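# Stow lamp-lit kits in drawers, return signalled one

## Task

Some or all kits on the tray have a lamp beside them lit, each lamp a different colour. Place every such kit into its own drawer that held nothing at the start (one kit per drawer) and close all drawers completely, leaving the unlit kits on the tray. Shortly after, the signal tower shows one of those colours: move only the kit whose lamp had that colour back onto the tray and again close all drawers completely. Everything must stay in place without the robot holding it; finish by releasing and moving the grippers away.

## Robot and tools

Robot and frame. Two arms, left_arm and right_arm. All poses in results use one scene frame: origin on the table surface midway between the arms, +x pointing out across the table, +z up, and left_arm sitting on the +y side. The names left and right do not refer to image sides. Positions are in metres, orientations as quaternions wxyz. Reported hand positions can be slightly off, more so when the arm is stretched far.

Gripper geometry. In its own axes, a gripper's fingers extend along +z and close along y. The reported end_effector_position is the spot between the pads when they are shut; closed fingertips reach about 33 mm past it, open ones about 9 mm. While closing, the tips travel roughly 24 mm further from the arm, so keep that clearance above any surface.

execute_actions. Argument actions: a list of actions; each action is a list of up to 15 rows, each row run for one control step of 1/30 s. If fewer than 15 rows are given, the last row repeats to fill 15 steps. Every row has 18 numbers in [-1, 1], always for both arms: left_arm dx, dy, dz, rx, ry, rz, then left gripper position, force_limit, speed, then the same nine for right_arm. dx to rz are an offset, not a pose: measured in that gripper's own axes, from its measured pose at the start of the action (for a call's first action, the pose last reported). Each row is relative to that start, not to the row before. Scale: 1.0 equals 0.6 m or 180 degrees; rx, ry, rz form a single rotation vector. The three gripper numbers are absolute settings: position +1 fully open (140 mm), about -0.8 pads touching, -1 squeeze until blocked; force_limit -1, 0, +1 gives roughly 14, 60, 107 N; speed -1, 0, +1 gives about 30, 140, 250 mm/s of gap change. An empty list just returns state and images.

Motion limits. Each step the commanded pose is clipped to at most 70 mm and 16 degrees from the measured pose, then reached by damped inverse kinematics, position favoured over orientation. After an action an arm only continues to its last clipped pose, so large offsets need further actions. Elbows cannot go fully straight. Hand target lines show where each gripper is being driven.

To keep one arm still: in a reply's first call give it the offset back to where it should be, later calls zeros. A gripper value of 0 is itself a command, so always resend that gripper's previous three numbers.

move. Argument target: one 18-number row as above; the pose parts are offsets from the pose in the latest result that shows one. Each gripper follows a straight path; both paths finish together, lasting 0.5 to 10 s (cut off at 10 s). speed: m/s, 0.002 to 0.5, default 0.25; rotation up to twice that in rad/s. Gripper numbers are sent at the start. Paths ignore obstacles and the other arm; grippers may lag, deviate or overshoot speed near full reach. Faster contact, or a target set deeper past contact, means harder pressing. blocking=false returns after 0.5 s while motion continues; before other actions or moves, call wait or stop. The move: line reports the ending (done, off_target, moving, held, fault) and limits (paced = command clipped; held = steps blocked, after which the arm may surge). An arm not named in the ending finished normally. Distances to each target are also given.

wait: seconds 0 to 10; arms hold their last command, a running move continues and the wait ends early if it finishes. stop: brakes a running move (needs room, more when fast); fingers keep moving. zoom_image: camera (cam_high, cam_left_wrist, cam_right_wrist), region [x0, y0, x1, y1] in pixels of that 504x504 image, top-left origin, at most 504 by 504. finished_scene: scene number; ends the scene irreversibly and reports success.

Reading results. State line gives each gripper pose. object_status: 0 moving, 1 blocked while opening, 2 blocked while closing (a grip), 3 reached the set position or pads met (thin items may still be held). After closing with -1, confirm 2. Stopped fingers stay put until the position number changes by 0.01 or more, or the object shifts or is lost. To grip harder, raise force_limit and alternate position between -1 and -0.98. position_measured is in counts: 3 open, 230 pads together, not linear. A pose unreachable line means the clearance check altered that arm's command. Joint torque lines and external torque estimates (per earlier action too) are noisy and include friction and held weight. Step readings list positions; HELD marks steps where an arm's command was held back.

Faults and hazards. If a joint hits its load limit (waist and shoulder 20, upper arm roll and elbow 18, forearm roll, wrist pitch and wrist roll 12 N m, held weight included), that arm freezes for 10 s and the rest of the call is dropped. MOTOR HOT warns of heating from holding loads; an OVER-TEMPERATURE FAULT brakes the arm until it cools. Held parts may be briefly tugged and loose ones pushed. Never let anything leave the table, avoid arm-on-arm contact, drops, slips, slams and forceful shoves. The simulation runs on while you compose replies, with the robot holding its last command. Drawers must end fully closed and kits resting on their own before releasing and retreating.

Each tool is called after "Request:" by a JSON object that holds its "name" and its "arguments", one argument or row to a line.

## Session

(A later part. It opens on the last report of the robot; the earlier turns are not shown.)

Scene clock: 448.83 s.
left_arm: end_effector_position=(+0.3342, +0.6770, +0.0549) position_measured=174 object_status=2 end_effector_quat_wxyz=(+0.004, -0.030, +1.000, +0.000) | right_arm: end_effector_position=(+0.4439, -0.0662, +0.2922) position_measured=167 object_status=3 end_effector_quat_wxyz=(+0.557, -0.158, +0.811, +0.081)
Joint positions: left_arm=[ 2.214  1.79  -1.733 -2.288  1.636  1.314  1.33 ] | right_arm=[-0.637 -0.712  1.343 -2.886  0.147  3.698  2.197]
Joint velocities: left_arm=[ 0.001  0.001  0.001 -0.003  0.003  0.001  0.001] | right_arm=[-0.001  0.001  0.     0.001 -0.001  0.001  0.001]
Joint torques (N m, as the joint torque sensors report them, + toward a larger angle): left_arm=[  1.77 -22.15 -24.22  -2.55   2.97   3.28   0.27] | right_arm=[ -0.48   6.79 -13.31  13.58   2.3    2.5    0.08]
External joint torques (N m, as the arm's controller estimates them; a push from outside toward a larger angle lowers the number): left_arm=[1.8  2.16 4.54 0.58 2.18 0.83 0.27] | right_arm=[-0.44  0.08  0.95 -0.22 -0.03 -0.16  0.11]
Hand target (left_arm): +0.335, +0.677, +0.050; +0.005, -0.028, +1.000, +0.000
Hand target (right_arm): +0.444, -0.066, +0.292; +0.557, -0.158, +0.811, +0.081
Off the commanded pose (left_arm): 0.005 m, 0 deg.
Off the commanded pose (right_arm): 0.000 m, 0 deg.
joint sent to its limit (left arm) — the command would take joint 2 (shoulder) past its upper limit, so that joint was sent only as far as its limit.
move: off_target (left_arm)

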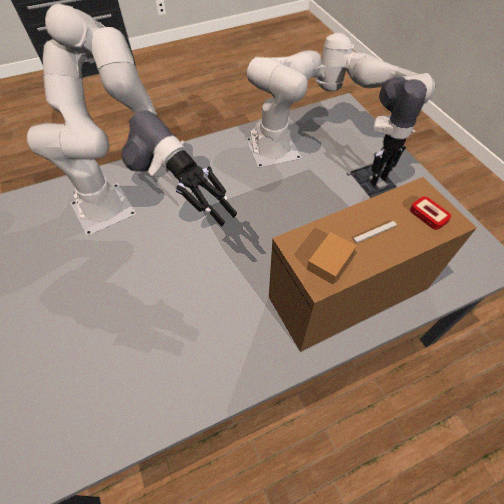

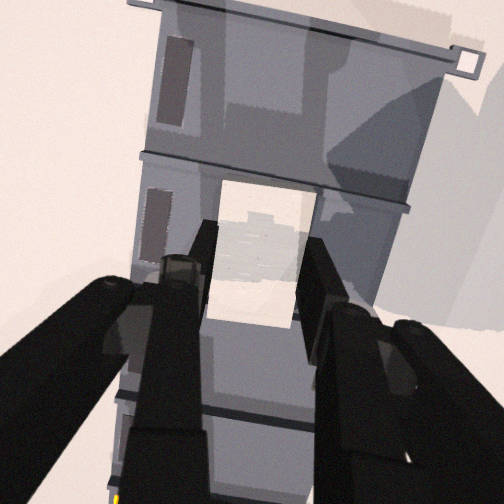

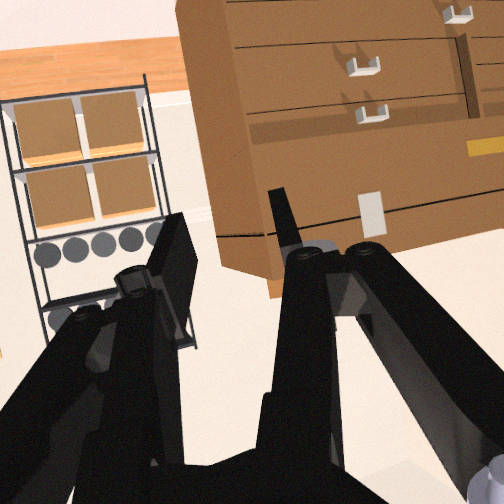

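Request:
{"name": "move", "arguments": {
  "target": [0,0,0,0,0,0,-0.1,0,-0.3,0,0,0,0,0,0,-0.3,0,-0.3]
}}

Request:
{"name": "move", "arguments": {
  "target": [0,0,-0.25,0,0,0,-0.1,0,-0.3,0,0,0,0,0,0,-0.3,0,-0.3],
  "speed": 0.15
}}

Request:
{"name": "move", "arguments": {
  "target": [-0.25,-0.47,-0.05,0,-0.38,0,-0.15,0,0,0,0,0,0,0,0,-0.3,0,-0.3]
}}

Scene clock: 452.40 s.
left_arm: end_effector_position=(+0.3342, +0.6772, +0.0554) position_measured=141 object_status=3 end_effector_quat_wxyz=(+0.005, -0.030, +1.000, +0.001) | right_arm: end_effector_position=(+0.4439, -0.0662, +0.2922) position_measured=167 object_status=3 end_effector_quat_wxyz=(+0.557, -0.158, +0.811, +0.081)
Joint positions: left_arm=[ 2.214  1.791 -1.734 -2.289  1.637  1.314  1.33 ] | right_arm=[-0.637 -0.712  1.343 -2.886  0.147  3.698  2.197]
Joint velocities: left_arm=[ 0.     0.001  0.    -0.001  0.002 -0.    -0.002] | right_arm=[-0.     0.001 -0.001 -0.001 -0.002 -0.     0.001]
Joint torques (N m, as the joint torque sensors report them, + toward a larger angle): left_arm=[  0.49 -23.65 -30.18  -2.51   0.6    2.4    0.11] | right_arm=[ -0.54   6.81 -13.54  13.8    2.3    2.53   0.06]
External joint torques (N m, as the arm's controller estimates them; a push from outside toward a larger angle lowers the number): left_arm=[ 0.53  0.68 -1.45  0.67 -0.19 -0.04  0.11] | right_arm=[-0.45  0.12  0.75  0.08 -0.04 -0.12  0.09]
Hand target (left_arm): +0.334, +0.677, +0.055; +0.004, -0.030, +1.000, +0.000
Hand target (right_arm): +0.444, -0.066, +0.292; +0.557, -0.158, +0.811, +0.081
Off the commanded pose (left_arm): 0.001 m, 0 deg.
Off the commanded pose (right_arm): 0.000 m, 0 deg.
move: done

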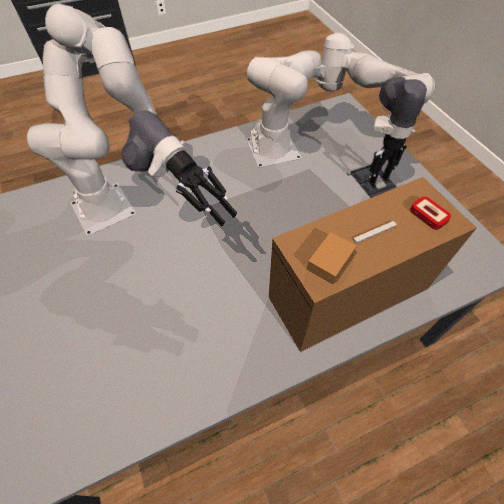

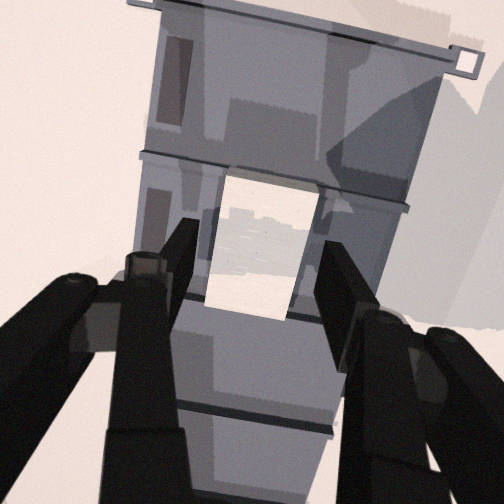

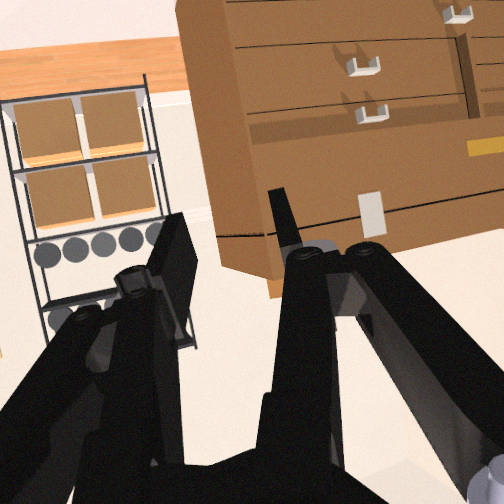

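Scene clock: 453.90 s.
left_arm: end_effector_position=(+0.3337, +0.6784, +0.2064) position_measured=141 object_status=3 end_effector_quat_wxyz=(+0.009, -0.028, +1.000, +0.000) | right_arm: end_effector_position=(+0.4439, -0.0662, +0.2922) position_measured=167 object_status=3 end_effector_quat_wxyz=(+0.557, -0.158, +0.811, +0.081)
Joint positions: left_arm=[ 2.109  1.622 -2.031 -2.149  1.356  1.177  1.309] | right_arm=[-0.637 -0.712  1.343 -2.886  0.147  3.698  2.197]
Joint velocities: left_arm=[-0.    -0.004  0.     0.001 -0.009 -0.005 -0.003] | right_arm=[-0.    -0.     0.002 -0.     0.     0.001  0.001]
Joint torques (N m, as the joint torque sensors report them, + toward a larger angle): left_arm=[ -1.06 -28.08 -30.45   4.27  -0.44   1.94  -0.17] | right_arm=[ -0.45   6.91 -13.47  13.84   2.3    2.52   0.09]
External joint torques (N m, as the arm's controller estimates them; a push from outside toward a larger angle lowers the number): left_arm=[-1.1  -0.38 -2.29  2.16 -1.21 -0.53 -0.17] | right_arm=[-0.53  0.28  0.68  0.02 -0.01 -0.14  0.12]
Hand target (left_arm): +0.333, +0.677, +0.206; +0.007, -0.029, +1.000, -0.002
Hand target (right_arm): +0.444, -0.066, +0.292; +0.557, -0.158, +0.811, +0.081
Off the commanded pose (left_arm): 0.002 m, 1 deg.
Off the commanded pose (right_arm): 0.000 m, 0 deg.
move: done

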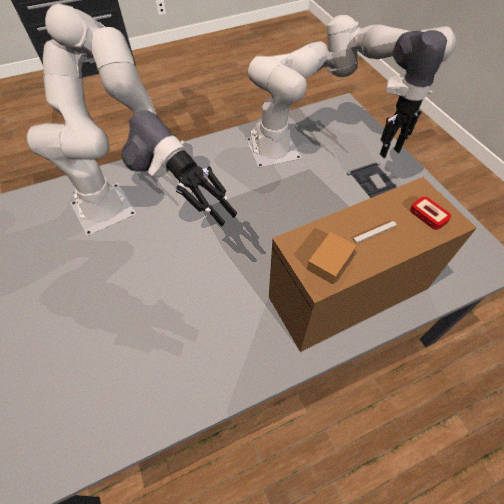

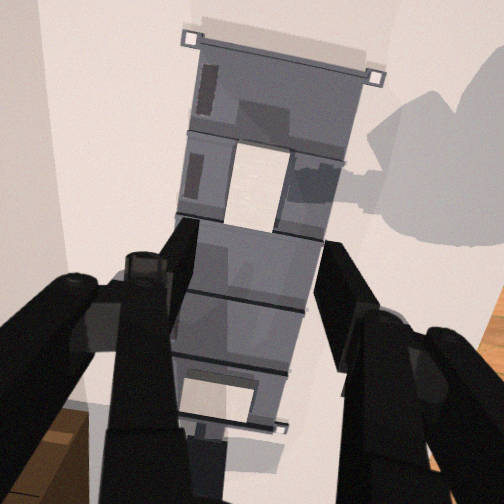

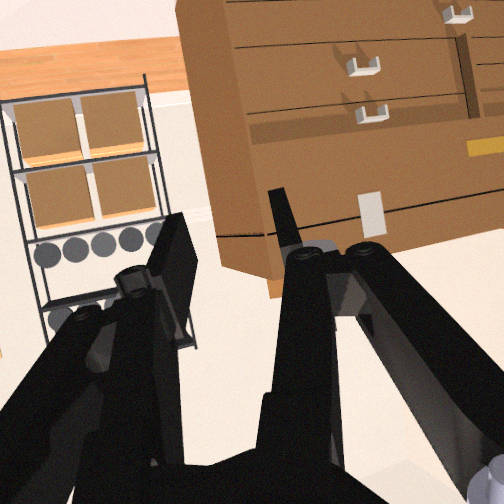

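Scene clock: 457.37 s.
left_arm: end_effector_position=(+0.4971, +0.4065, +0.2423) position_measured=148 object_status=3 end_effector_quat_wxyz=(+0.572, -0.021, +0.820, +0.018) | right_arm: end_effector_position=(+0.4439, -0.0662, +0.2922) position_measured=167 object_status=3 end_effector_quat_wxyz=(+0.557, -0.158, +0.811, +0.081)
Joint positions: left_arm=[ 2.274  1.793 -1.448 -2.907  2.725  2.171  0.519] | right_arm=[-0.637 -0.712  1.343 -2.886  0.147  3.698  2.197]
Joint velocities: left_arm=[-0.    -0.001  0.     0.001  0.003 -0.002 -0.031] | right_arm=[ 0.    -0.     0.     0.     0.     0.    -0.001]
Joint torques (N m, as the joint torque sensors report them, + toward a larger angle): left_arm=[ -0.87 -11.01 -19.65  -6.24   1.9    1.59  -0.04] | right_arm=[ -0.69   6.73 -13.33  13.73   2.32   2.52   0.08]
External joint torques (N m, as the arm's controller estimates them; a push from outside toward a larger angle lowers the number): left_arm=[-0.87  0.34 -0.31 -0.92  1.   -0.38 -0.02] | right_arm=[-0.72  0.05  0.86 -0.07  0.   -0.15  0.1 ]
Hand target (left_arm): +0.497, +0.405, +0.242; +0.573, -0.025, +0.819, +0.015
Hand target (right_arm): +0.444, -0.066, +0.292; +0.557, -0.158, +0.811, +0.081
Off the commanded pose (left_arm): 0.004 m, 1 deg.
Off the commanded pose (right_arm): 0.000 m, 0 deg.
joint sent to its limit (left arm) — the command would take joint 2 (shoulder) past its upper limit, so that joint was sent only as far as its limit.
move: off_target (left_arm)

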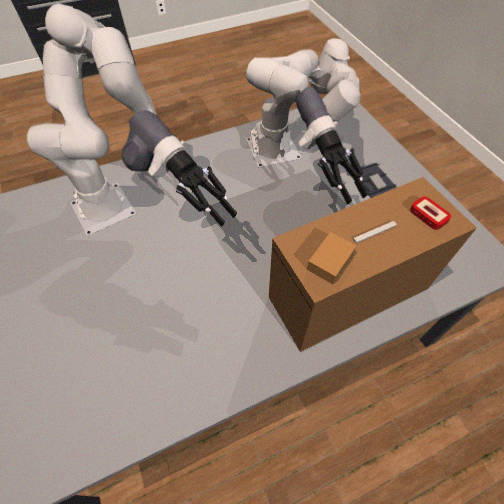

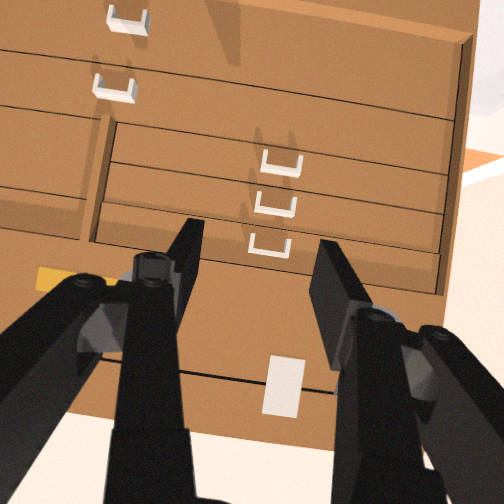

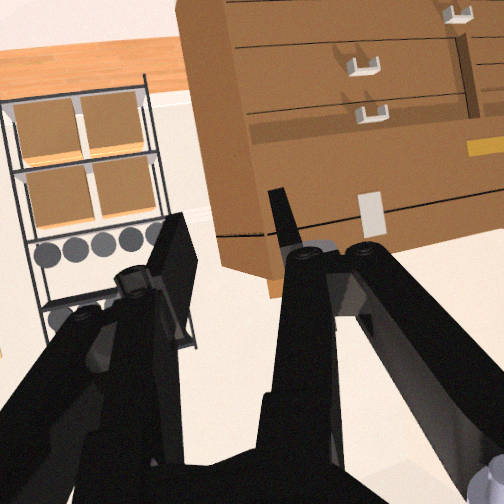

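Request:
{"name": "move", "arguments": {
  "target": [-0.02,-0.012,0.1,0,0,0,-0.15,0,0,0,0,0,0,0,0,-0.3,0,-0.3],
  "speed": 0.08
}}

Scene clock: 461.03 s.
left_arm: end_effector_position=(+0.5565, +0.3986, +0.2313) position_measured=148 object_status=3 end_effector_quat_wxyz=(+0.571, -0.017, +0.820, +0.016) | right_arm: end_effector_position=(+0.4439, -0.0662, +0.2922) position_measured=167 object_status=3 end_effector_quat_wxyz=(+0.557, -0.158, +0.811, +0.081)
Joint positions: left_arm=[ 2.043  1.793 -1.476 -2.73   2.763  2.143  0.471] | right_arm=[-0.637 -0.712  1.343 -2.886  0.147  3.698  2.197]
Joint velocities: left_arm=[-0.003 -0.001 -0.     0.003  0.005 -0.004 -0.016] | right_arm=[-0.     0.    -0.    -0.001 -0.     0.     0.002]
Joint torques (N m, as the joint torque sensors report them, + toward a larger angle): left_arm=[ -1.57 -13.24 -24.12  -4.36   1.84   1.57  -0.18] | right_arm=[ -0.45   6.76 -13.31  13.67   2.3    2.53   0.09]
External joint torques (N m, as the arm's controller estimates them; a push from outside toward a larger angle lowers the number): left_arm=[-1.6   0.65 -1.09  1.04  0.86 -0.32 -0.15] | right_arm=[-0.44  0.1   0.91 -0.09 -0.03 -0.12  0.12]
Hand target (left_arm): +0.558, +0.400, +0.233; +0.573, -0.022, +0.819, +0.016
Hand target (right_arm): +0.444, -0.066, +0.292; +0.557, -0.158, +0.811, +0.081
Off the commanded pose (left_arm): 0.005 m, 0 deg.
Off the commanded pose (right_arm): 0.000 m, 0 deg.
joint sent to its limit (left arm) — the command would take joint 2 (shoulder) past its upper limit, so that joint was sent only as far as its limit.
move: off_target (left_arm)

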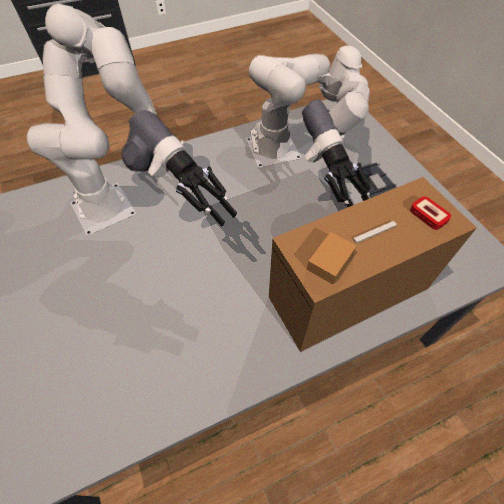

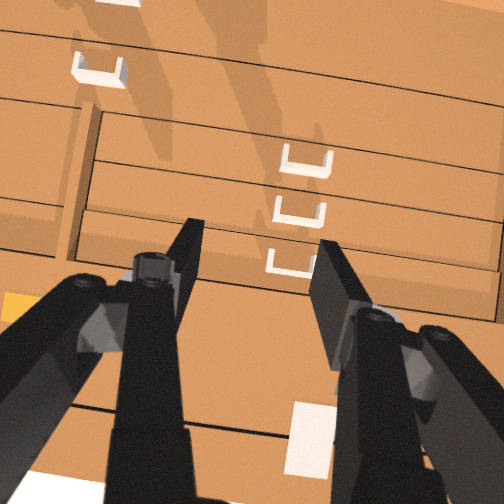

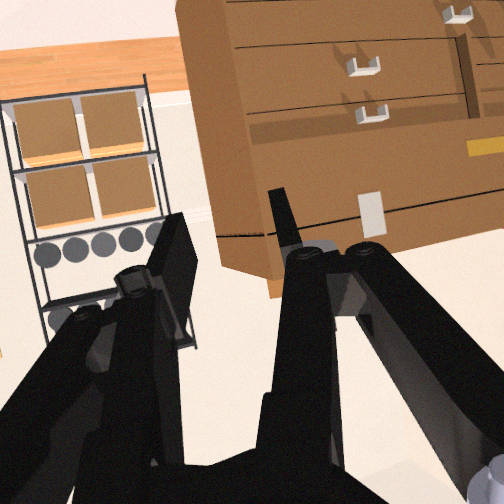

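Request:
{"name": "move", "arguments": {
  "target": [0.01,0.022,0.036,0,0,0,-0.15,0,0,0,0,0,0,0,0,-0.3,0,-0.3],
  "speed": 0.04
}}

Scene clock: 464.37 s.
left_arm: end_effector_position=(+0.5733, +0.4136, +0.2177) position_measured=148 object_status=3 end_effector_quat_wxyz=(+0.569, -0.022, +0.822, +0.015) | right_arm: end_effector_position=(+0.4439, -0.0662, +0.2922) position_measured=167 object_status=3 end_effector_quat_wxyz=(+0.557, -0.158, +0.811, +0.081)
Joint positions: left_arm=[ 2.023  1.793 -1.454 -2.662  2.781  2.188  0.471] | right_arm=[-0.637 -0.712  1.343 -2.886  0.147  3.698  2.197]
Joint velocities: left_arm=[-0.004 -0.001 -0.     0.003  0.004  0.021  0.003] | right_arm=[-0.001 -0.     0.001  0.001  0.001 -0.     0.001]
Joint torques (N m, as the joint torque sensors report them, + toward a larger angle): left_arm=[ -0.88 -16.38 -24.29  -4.07   1.84   2.36   0.27] | right_arm=[ -0.6    6.97 -13.29  13.79   2.3    2.5    0.04]
External joint torques (N m, as the arm's controller estimates them; a push from outside toward a larger angle lowers the number): left_arm=[-0.92 -1.59 -0.08  1.85  0.98  0.47  0.29] | right_arm=[-0.58  0.31  0.94  0.02 -0.02 -0.16  0.07]
Hand target (left_arm): +0.574, +0.412, +0.218; +0.571, -0.017, +0.821, +0.016
Hand target (right_arm): +0.444, -0.066, +0.292; +0.557, -0.158, +0.811, +0.081
Off the commanded pose (left_arm): 0.001 m, 1 deg.
Off the commanded pose (right_arm): 0.000 m, 0 deg.
move: done

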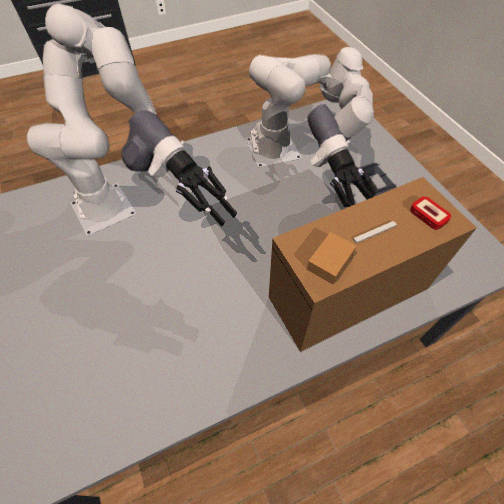

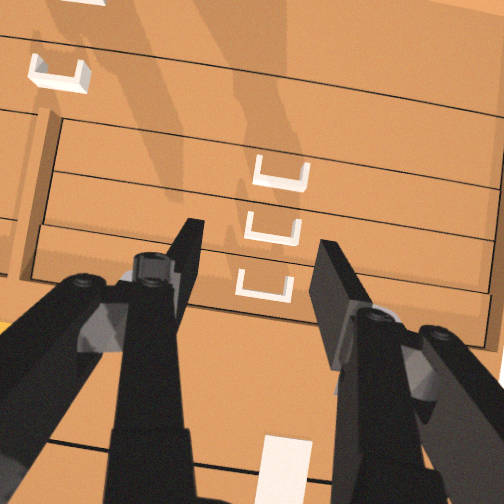

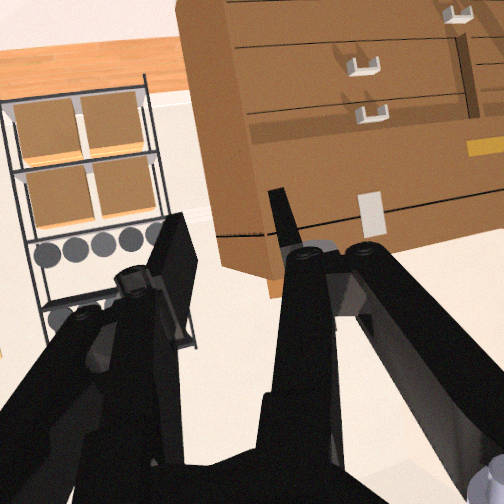

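Request:
{"name": "move", "arguments": {
  "target": [0.003,0.008,0.04,0,0,0,-0.15,0,0,0,0,0,0,0,0,-0.3,0,-0.3],
  "speed": 0.025
}}

Scene clock: 469.00 s.
left_arm: end_effector_position=(+0.5939, +0.4201, +0.2070) position_measured=148 object_status=3 end_effector_quat_wxyz=(+0.568, -0.021, +0.823, +0.018) | right_arm: end_effector_position=(+0.4439, -0.0662, +0.2922) position_measured=167 object_status=3 end_effector_quat_wxyz=(+0.557, -0.158, +0.811, +0.081)
Joint positions: left_arm=[ 1.97   1.793 -1.447 -2.589  2.796  2.21   0.468] | right_arm=[-0.637 -0.712  1.343 -2.886  0.147  3.698  2.197]
Joint velocities: left_arm=[-0.003 -0.001 -0.     0.003  0.003  0.005 -0.006] | right_arm=[-0.001  0.    -0.     0.001  0.    -0.001  0.   ]
Joint torques (N m, as the joint torque sensors report them, + toward a larger angle): left_arm=[ -1.5  -14.54 -25.22  -3.97   1.79   2.25  -0.15] | right_arm=[ -0.48   6.88 -13.22  13.77   2.27   2.52   0.07]
External joint torques (N m, as the arm's controller estimates them; a push from outside toward a larger angle lowers the number): left_arm=[-1.53  1.41  0.15  2.25  0.98  0.32 -0.13] | right_arm=[-0.44  0.22  1.05 -0.06 -0.06 -0.14  0.1 ]
Hand target (left_arm): +0.595, +0.419, +0.207; +0.569, -0.022, +0.822, +0.015
Hand target (right_arm): +0.444, -0.066, +0.292; +0.557, -0.158, +0.811, +0.081
Off the commanded pose (left_arm): 0.001 m, 0 deg.
Off the commanded pose (right_arm): 0.000 m, 0 deg.
joint sent to its limit (left arm) — the command would take joint 2 (shoulder) past its upper limit, so that joint was sent only as far as its limit.
move: done

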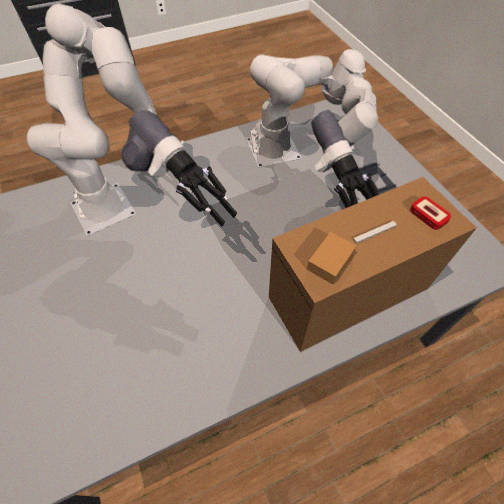

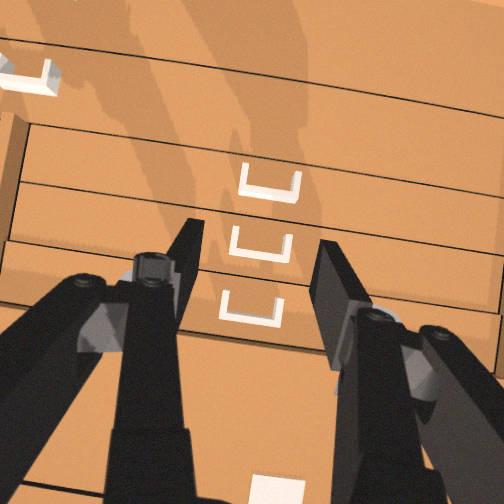

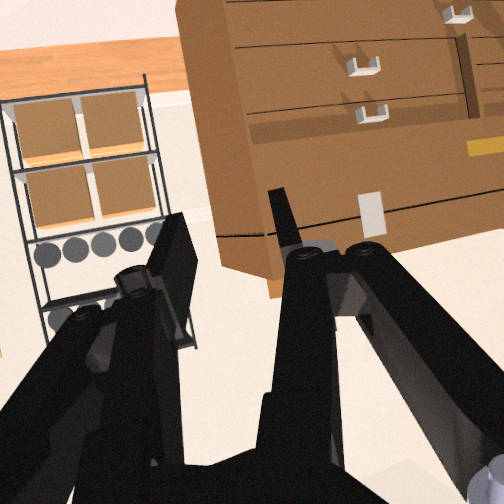

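Request:
{"name": "move", "arguments": {
  "target": [-0.004,0,0.02,0,0,0,-0.15,0,0,0,0,0,0,0,0,-0.3,0,-0.3],
  "speed": 0.02
}}

Request:
{"name": "move", "arguments": {
  "target": [0,0,0,0,0,0,-1,0.6,0,0,0,0,0,0,0,-0.3,0,-0.3]
}}

Scene clock: 471.63 s.
left_arm: end_effector_position=(+0.6001, +0.4198, +0.2059) position_measured=148 object_status=3 end_effector_quat_wxyz=(+0.568, -0.023, +0.823, +0.016) | right_arm: end_effector_position=(+0.4439, -0.0662, +0.2922) position_measured=167 object_status=3 end_effector_quat_wxyz=(+0.557, -0.158, +0.811, +0.081)
Joint positions: left_arm=[ 1.95   1.792 -1.45  -2.57   2.796  2.21   0.46 ] | right_arm=[-0.637 -0.712  1.343 -2.886  0.147  3.698  2.197]
Joint velocities: left_arm=[-0.001 -0.004 -0.002  0.001  0.     0.001 -0.012] | right_arm=[ 0.002 -0.001  0.001  0.001  0.    -0.     0.001]
Joint torques (N m, as the joint torque sensors report them, + toward a larger angle): left_arm=[-10.8  -15.66 -26.94   4.21   1.29   2.57   0.48] | right_arm=[ -0.38   6.72 -13.37  13.86   2.3    2.49   0.06]
External joint torques (N m, as the arm's controller estimates them; a push from outside toward a larger angle lowers the number): left_arm=[-10.92   0.64  -1.2   10.29   0.49   0.69   0.5 ] | right_arm=[-0.47  0.1   0.79  0.02 -0.01 -0.18  0.09]
Hand target (left_arm): +0.606, +0.420, +0.205; +0.568, -0.021, +0.823, +0.017
Hand target (right_arm): +0.444, -0.066, +0.292; +0.557, -0.158, +0.811, +0.081
Off the commanded pose (left_arm): 0.006 m, 0 deg.
Off the commanded pose (right_arm): 0.000 m, 0 deg.
move: off_target (left_arm)

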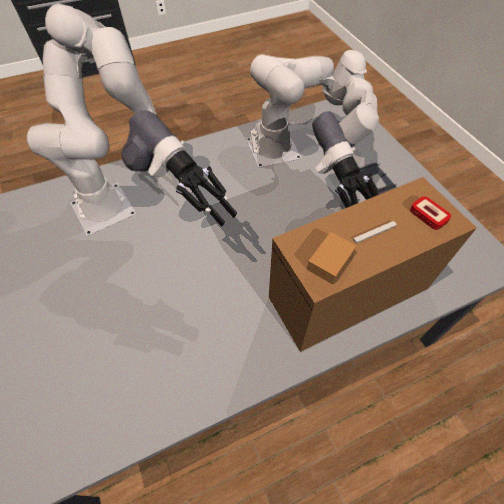

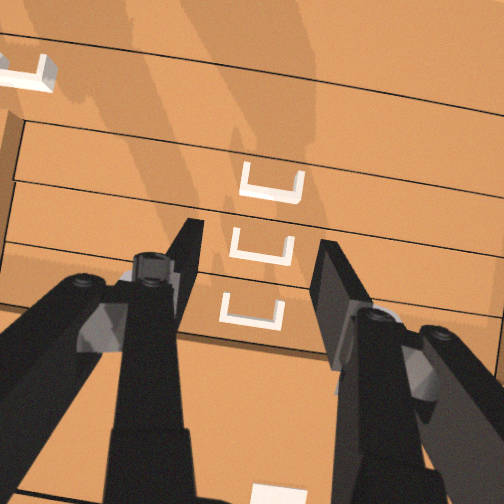

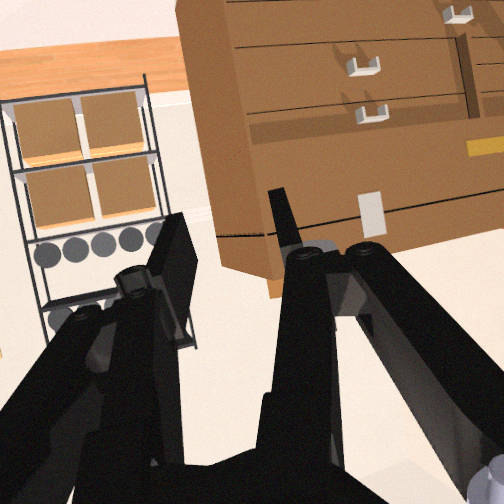

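Scene clock: 472.13 s.
left_arm: end_effector_position=(+0.5973, +0.4204, +0.2068) position_measured=196 object_status=2 end_effector_quat_wxyz=(+0.568, -0.025, +0.823, +0.016) | right_arm: end_effector_position=(+0.4439, -0.0662, +0.2922) position_measured=167 object_status=3 end_effector_quat_wxyz=(+0.557, -0.158, +0.811, +0.081)
Joint positions: left_arm=[ 1.959  1.791 -1.45  -2.579  2.795  2.206  0.457] | right_arm=[-0.637 -0.712  1.343 -2.886  0.147  3.698  2.197]
Joint velocities: left_arm=[-0.001 -0.     0.     0.    -0.001 -0.    -0.001] | right_arm=[-0.002  0.    -0.     0.    -0.002  0.    -0.001]
Joint torques (N m, as the joint torque sensors report them, + toward a larger angle): left_arm=[ -5.48 -16.1  -26.44  -0.78   0.92   2.36   0.2 ] | right_arm=[ -0.47   7.1  -13.44  13.83   2.33   2.49   0.07]
External joint torques (N m, as the arm's controller estimates them; a push from outside toward a larger angle lowers the number): left_arm=[-5.38  0.03 -0.9   5.41  0.11  0.45  0.23] | right_arm=[-0.46  0.44  0.79  0.01  0.01 -0.17  0.09]
Hand target (left_arm): +0.600, +0.420, +0.206; +0.568, -0.023, +0.823, +0.016
Hand target (right_arm): +0.444, -0.066, +0.292; +0.557, -0.158, +0.811, +0.081
Off the commanded pose (left_arm): 0.003 m, 0 deg.
Off the commanded pose (right_arm): 0.000 m, 0 deg.
move: done

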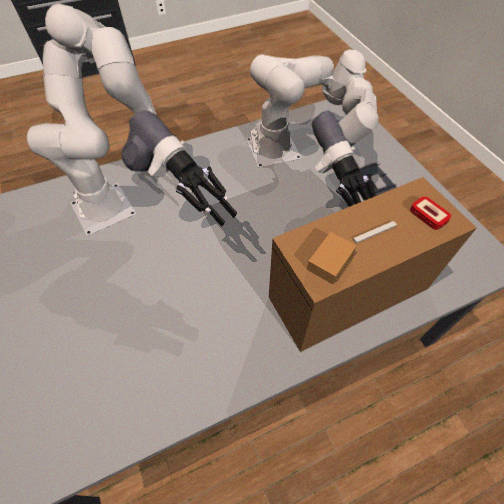

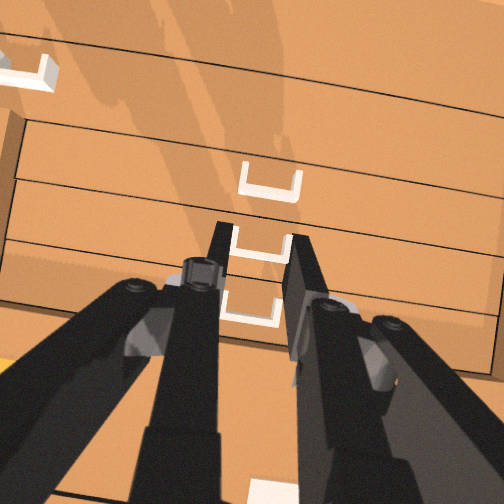

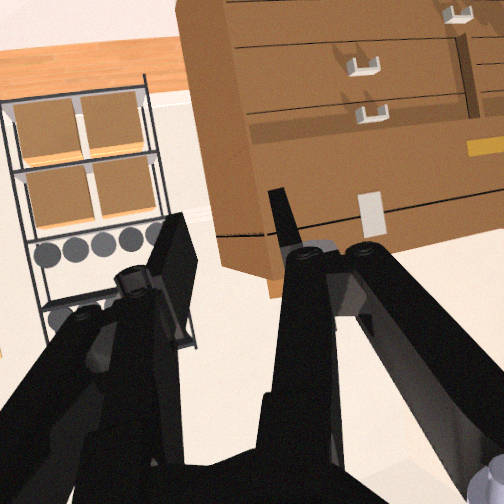

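Request:
{"name": "move", "arguments": {
  "target": [0.072,0.011,-0.187,0,0,0,-1,0.6,0,0,0,0,0,0,0,-0.3,0,-0.3],
  "speed": 0.08
}}

Scene clock: 476.57 s.
left_arm: end_effector_position=(+0.4760, +0.4161, +0.2062) position_measured=196 object_status=2 end_effector_quat_wxyz=(+0.566, -0.021, +0.824, +0.012) | right_arm: end_effector_position=(+0.4439, -0.0662, +0.2922) position_measured=167 object_status=3 end_effector_quat_wxyz=(+0.557, -0.158, +0.811, +0.081)
Joint positions: left_arm=[ 2.38   1.687 -1.349 -2.925  2.806  2.306  0.455] | right_arm=[-0.637 -0.712  1.343 -2.886  0.147  3.698  2.197]
Joint velocities: left_arm=[ 0.005 -0.009 -0.    -0.001  0.     0.015  0.001] | right_arm=[-0.     0.     0.001 -0.001 -0.    -0.001 -0.001]
Joint torques (N m, as the joint torque sensors report them, + toward a larger angle): left_arm=[  5.6  -11.45 -21.45  -4.23   2.14   1.73   0.26] | right_arm=[ -0.57   6.83 -13.41  13.9    2.29   2.47   0.05]
External joint torques (N m, as the arm's controller estimates them; a push from outside toward a larger angle lowers the number): left_arm=[ 5.78 -0.28 -2.84  2.12  1.62 -0.19  0.29] | right_arm=[-0.57  0.17  0.78  0.14 -0.02 -0.18  0.08]
Hand target (left_arm): +0.477, +0.423, +0.208; +0.568, -0.022, +0.823, +0.019
Hand target (right_arm): +0.444, -0.066, +0.292; +0.557, -0.158, +0.811, +0.081
Off the commanded pose (left_arm): 0.004 m, 1 deg.
Off the commanded pose (right_arm): 0.000 m, 0 deg.
move: off_target (left_arm)

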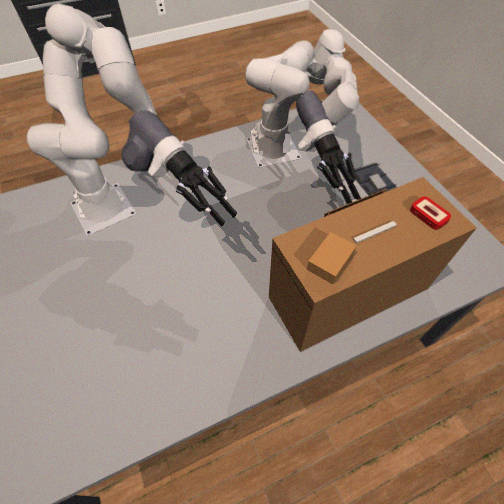

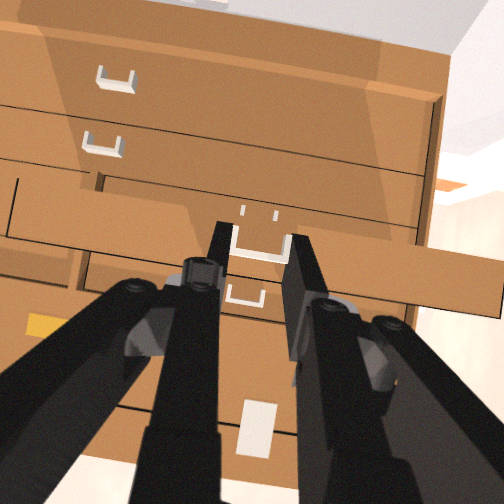

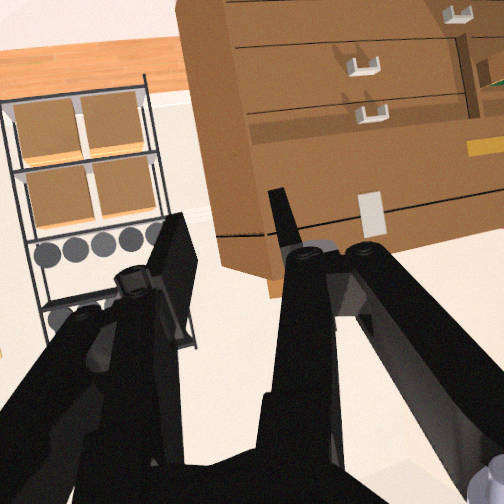

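Request:
{"name": "zoom_image", "arguments": {
  "camera": "cam_right_wrist",
  "region": [424,20,504,120]
}}

Request:
{"name": "move", "arguments": {
  "target": [0,0,0,0,0,0,-1,0.6,0,0,0,0,-0.15,0,0,-0.3,0,-0.3]
}}

Region (424, 20, 504, 120) of cam_right_wrist's 504x504 image, scaled by 5.040, with more detail than that image has; it fills the left 403 columns of this view, and the rest is white.

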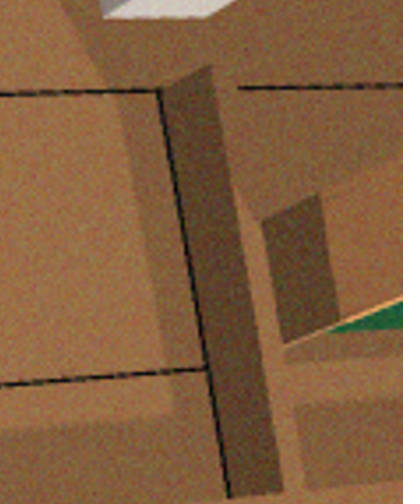

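Scene clock: 479.23 s.
left_arm: end_effector_position=(+0.4758, +0.4160, +0.2061) position_measured=196 object_status=2 end_effector_quat_wxyz=(+0.566, -0.020, +0.824, +0.012) | right_arm: end_effector_position=(+0.4403, -0.0601, +0.2908) position_measured=167 object_status=3 end_effector_quat_wxyz=(+0.500, -0.282, +0.772, +0.273)
Joint positions: left_arm=[ 2.381  1.686 -1.349 -2.925  2.806  2.307  0.455] | right_arm=[-0.837 -0.109  1.03  -2.832 -0.641  4.096  2.032]
Joint velocities: left_arm=[ 0.    -0.001  0.001  0.     0.     0.001 -0.001] | right_arm=[-0.005 -0.    -0.001  0.001 -0.014  0.004 -0.009]
Joint torques (N m, as the joint torque sensors report them, + toward a larger angle): left_arm=[  0.07 -10.74 -20.48  -5.28   0.42   1.79   0.06] | right_arm=[-1.23 -5.24 -2.22 16.79  0.18  3.17 -0.32]
External joint torques (N m, as the arm's controller estimates them; a push from outside toward a larger angle lowers the number): left_arm=[ 0.1   0.54 -1.89  1.02 -0.11 -0.12  0.08] | right_arm=[-1.26  1.64 -0.07  1.96 -0.99  0.15 -0.3 ]
Hand target (left_arm): +0.476, +0.416, +0.206; +0.566, -0.021, +0.824, +0.012
Hand target (right_arm): +0.441, -0.060, +0.292; +0.502, -0.286, +0.769, +0.272
Off the commanded pose (left_arm): 0.000 m, 0 deg.
Off the commanded pose (right_arm): 0.007 m, 1 deg.
move: off_target (right_arm)

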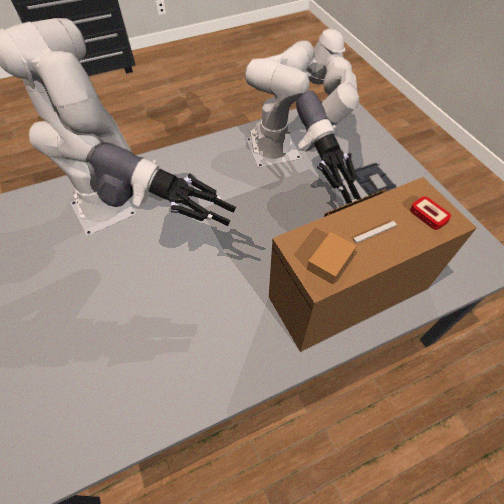

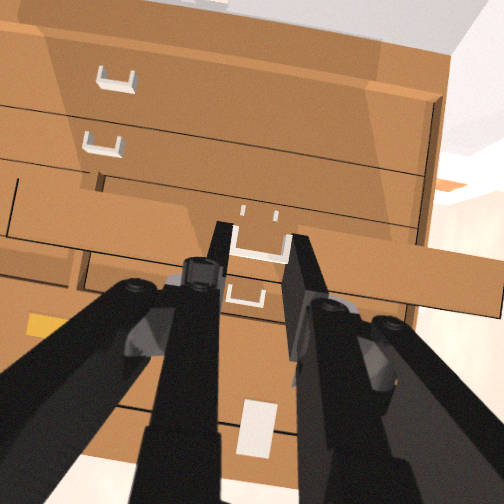

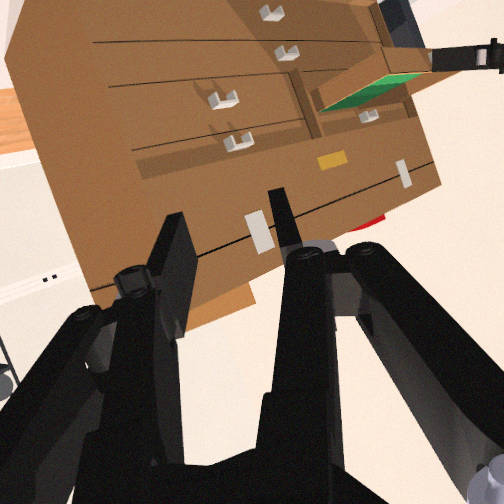

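Request:
{"name": "move", "arguments": {
  "target": [0,0,0,0,0,0,-0.1,0,0,0,0,0,0,0,0,-0.3,0,-0.3]
}}

Request:
{"name": "move", "arguments": {
  "target": [0,0,-0.035,0,0,0,-0.1,0,0,0,0,0,0,0,0,-0.3,0,-0.3],
  "speed": 0.05
}}

Request:
{"name": "move", "arguments": {
  "target": [0.085,0.445,-0.16,0,0.385,0,-0.1,0,0,0,0,0,0,0,0,-0.3,0,-0.3]
}}

Scene clock: 482.93 s.
left_arm: end_effector_position=(+0.4757, +0.4155, +0.2062) position_measured=141 object_status=3 end_effector_quat_wxyz=(+0.566, -0.020, +0.824, +0.011) | right_arm: end_effector_position=(+0.4402, -0.0599, +0.2910) position_measured=167 object_status=3 end_effector_quat_wxyz=(+0.501, -0.284, +0.771, +0.273)
Joint positions: left_arm=[ 2.381  1.686 -1.349 -2.925  2.806  2.308  0.455] | right_arm=[-0.837 -0.109  1.03  -2.832 -0.643  4.096  2.03 ]
Joint velocities: left_arm=[-0.001  0.002 -0.001  0.     0.001 -0.     0.001] | right_arm=[ 0.002  0.    -0.001 -0.001 -0.    -0.001  0.001]
Joint torques (N m, as the joint torque sensors report them, + toward a larger angle): left_arm=[  0.68 -11.26 -19.25  -6.33   0.42   1.81   0.05] | right_arm=[ 0.02 -6.37 -1.38 14.74  1.59  2.77  0.18]
External joint torques (N m, as the arm's controller estimates them; a push from outside toward a larger angle lowers the number): left_arm=[ 0.71 -0.03 -0.66 -0.08 -0.1  -0.08  0.08] | right_arm=[ 0.03  0.44  0.81 -0.05  0.41 -0.24  0.2 ]
Hand target (left_arm): +0.476, +0.416, +0.206; +0.566, -0.020, +0.824, +0.012
Hand target (right_arm): +0.440, -0.060, +0.291; +0.500, -0.282, +0.772, +0.273
Off the commanded pose (left_arm): 0.001 m, 0 deg.
Off the commanded pose (right_arm): 0.000 m, 0 deg.
move: done

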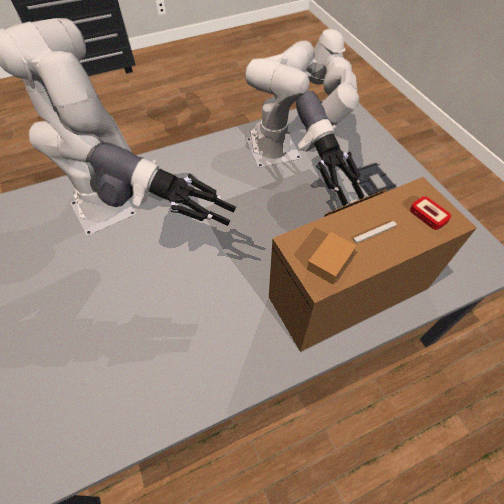

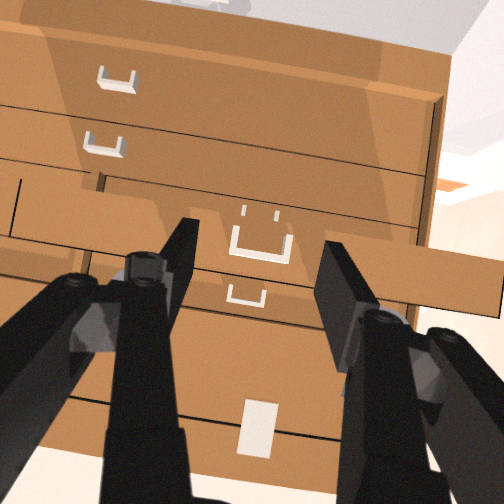

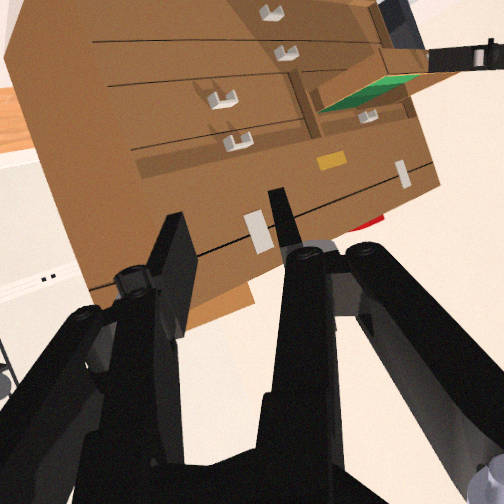

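Scene clock: 483.73 s.
left_arm: end_effector_position=(+0.4570, +0.4170, +0.2133) position_measured=141 object_status=3 end_effector_quat_wxyz=(+0.566, -0.022, +0.824, +0.013) | right_arm: end_effector_position=(+0.4402, -0.0599, +0.2910) position_measured=167 object_status=3 end_effector_quat_wxyz=(+0.501, -0.284, +0.771, +0.273)
Joint positions: left_arm=[ 2.463  1.661 -1.361 -2.98   2.781  2.332  0.461] | right_arm=[-0.837 -0.109  1.03  -2.832 -0.643  4.096  2.03 ]
Joint velocities: left_arm=[ 0.003 -0.006 -0.003 -0.002 -0.006  0.013  0.002] | right_arm=[ 0.    -0.    -0.    -0.003  0.     0.    -0.   ]
Joint torques (N m, as the joint torque sensors report them, + toward a larger angle): left_arm=[  1.85 -11.88 -19.25  -6.74  -0.66   2.3    0.16] | right_arm=[-0.41 -6.34 -1.56 15.    1.21  2.91  0.08]
External joint torques (N m, as the arm's controller estimates them; a push from outside toward a larger angle lowers the number): left_arm=[ 1.87 -1.12 -1.89 -0.95 -1.11  0.38  0.19] | right_arm=[-0.45  0.49  0.57  0.28  0.05 -0.11  0.1 ]
Hand target (left_arm): +0.456, +0.415, +0.214; +0.566, -0.019, +0.824, +0.012
Hand target (right_arm): +0.440, -0.060, +0.291; +0.501, -0.284, +0.771, +0.273
Off the commanded pose (left_arm): 0.003 m, 0 deg.
Off the commanded pose (right_arm): 0.000 m, 0 deg.
move: done

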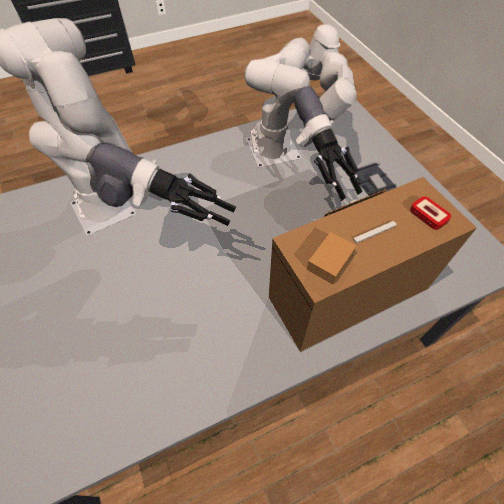

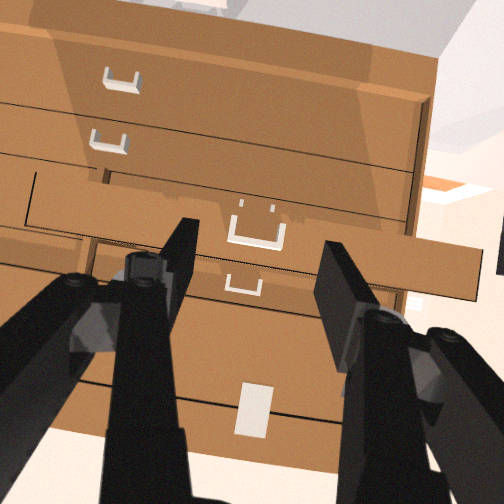

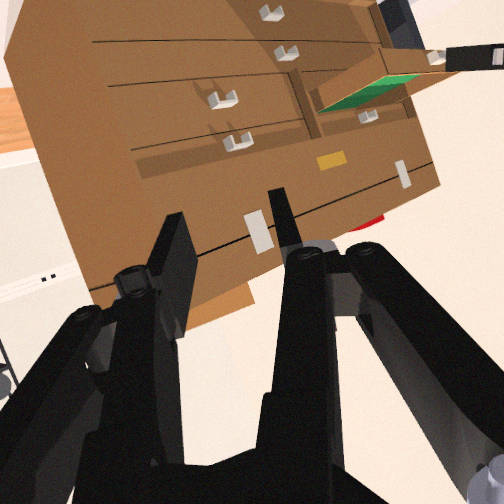

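Scene clock: 486.93 s.
left_arm: end_effector_position=(+0.3399, +0.6760, +0.2006) position_measured=141 object_status=3 end_effector_quat_wxyz=(-0.004, -0.024, +1.000, +0.004) | right_arm: end_effector_position=(+0.4402, -0.0599, +0.2910) position_measured=167 object_status=3 end_effector_quat_wxyz=(+0.501, -0.284, +0.771, +0.273)
Joint positions: left_arm=[ 2.294  1.046 -1.839 -2.168  1.     1.654  1.47 ] | right_arm=[-0.837 -0.109  1.03  -2.832 -0.643  4.096  2.03 ]
Joint velocities: left_arm=[-0.002  0.004  0.     0.001  0.    -0.013  0.025] | right_arm=[ 0.001 -0.002  0.     0.    -0.    -0.     0.001]
Joint torques (N m, as the joint torque sensors report them, + toward a larger angle): left_arm=[ -1.26 -18.28 -25.97  14.74   0.     1.93   0.23] | right_arm=[-0.44 -6.36 -1.45 15.07  1.18  2.87  0.07]
External joint torques (N m, as the arm's controller estimates them; a push from outside toward a larger angle lowers the number): left_arm=[-1.2   1.01 -0.12  1.38 -0.82 -0.47  0.23] | right_arm=[-0.5   0.55  0.67  0.21  0.01 -0.15  0.09]
Hand target (left_arm): +0.339, +0.675, +0.200; -0.006, -0.018, +1.000, +0.001
Hand target (right_arm): +0.440, -0.060, +0.291; +0.501, -0.284, +0.771, +0.273
Off the commanded pose (left_arm): 0.005 m, 1 deg.
Off the commanded pose (right_arm): 0.000 m, 0 deg.
move: off_target (left_arm)

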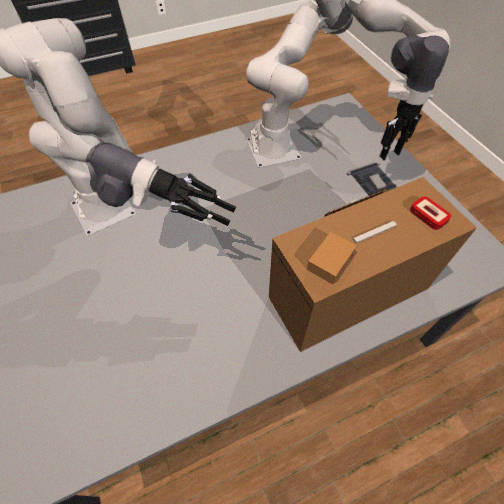

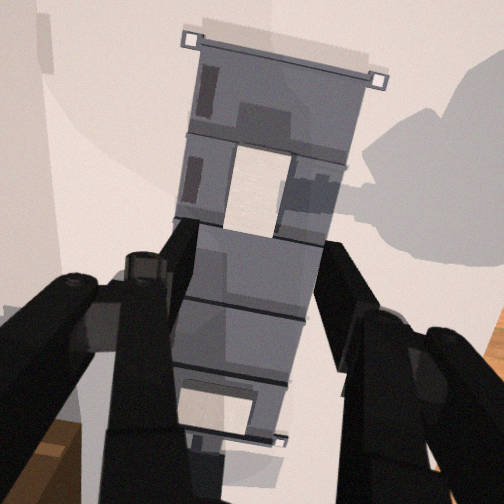

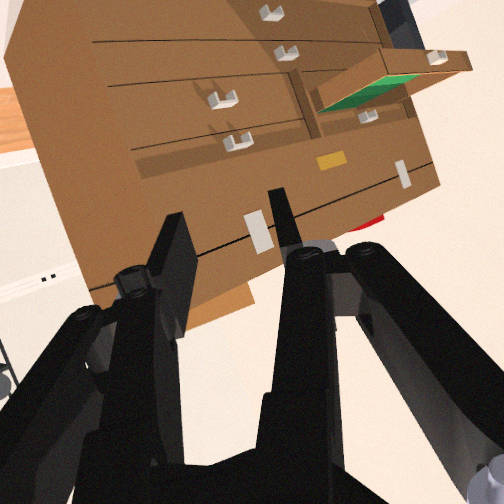

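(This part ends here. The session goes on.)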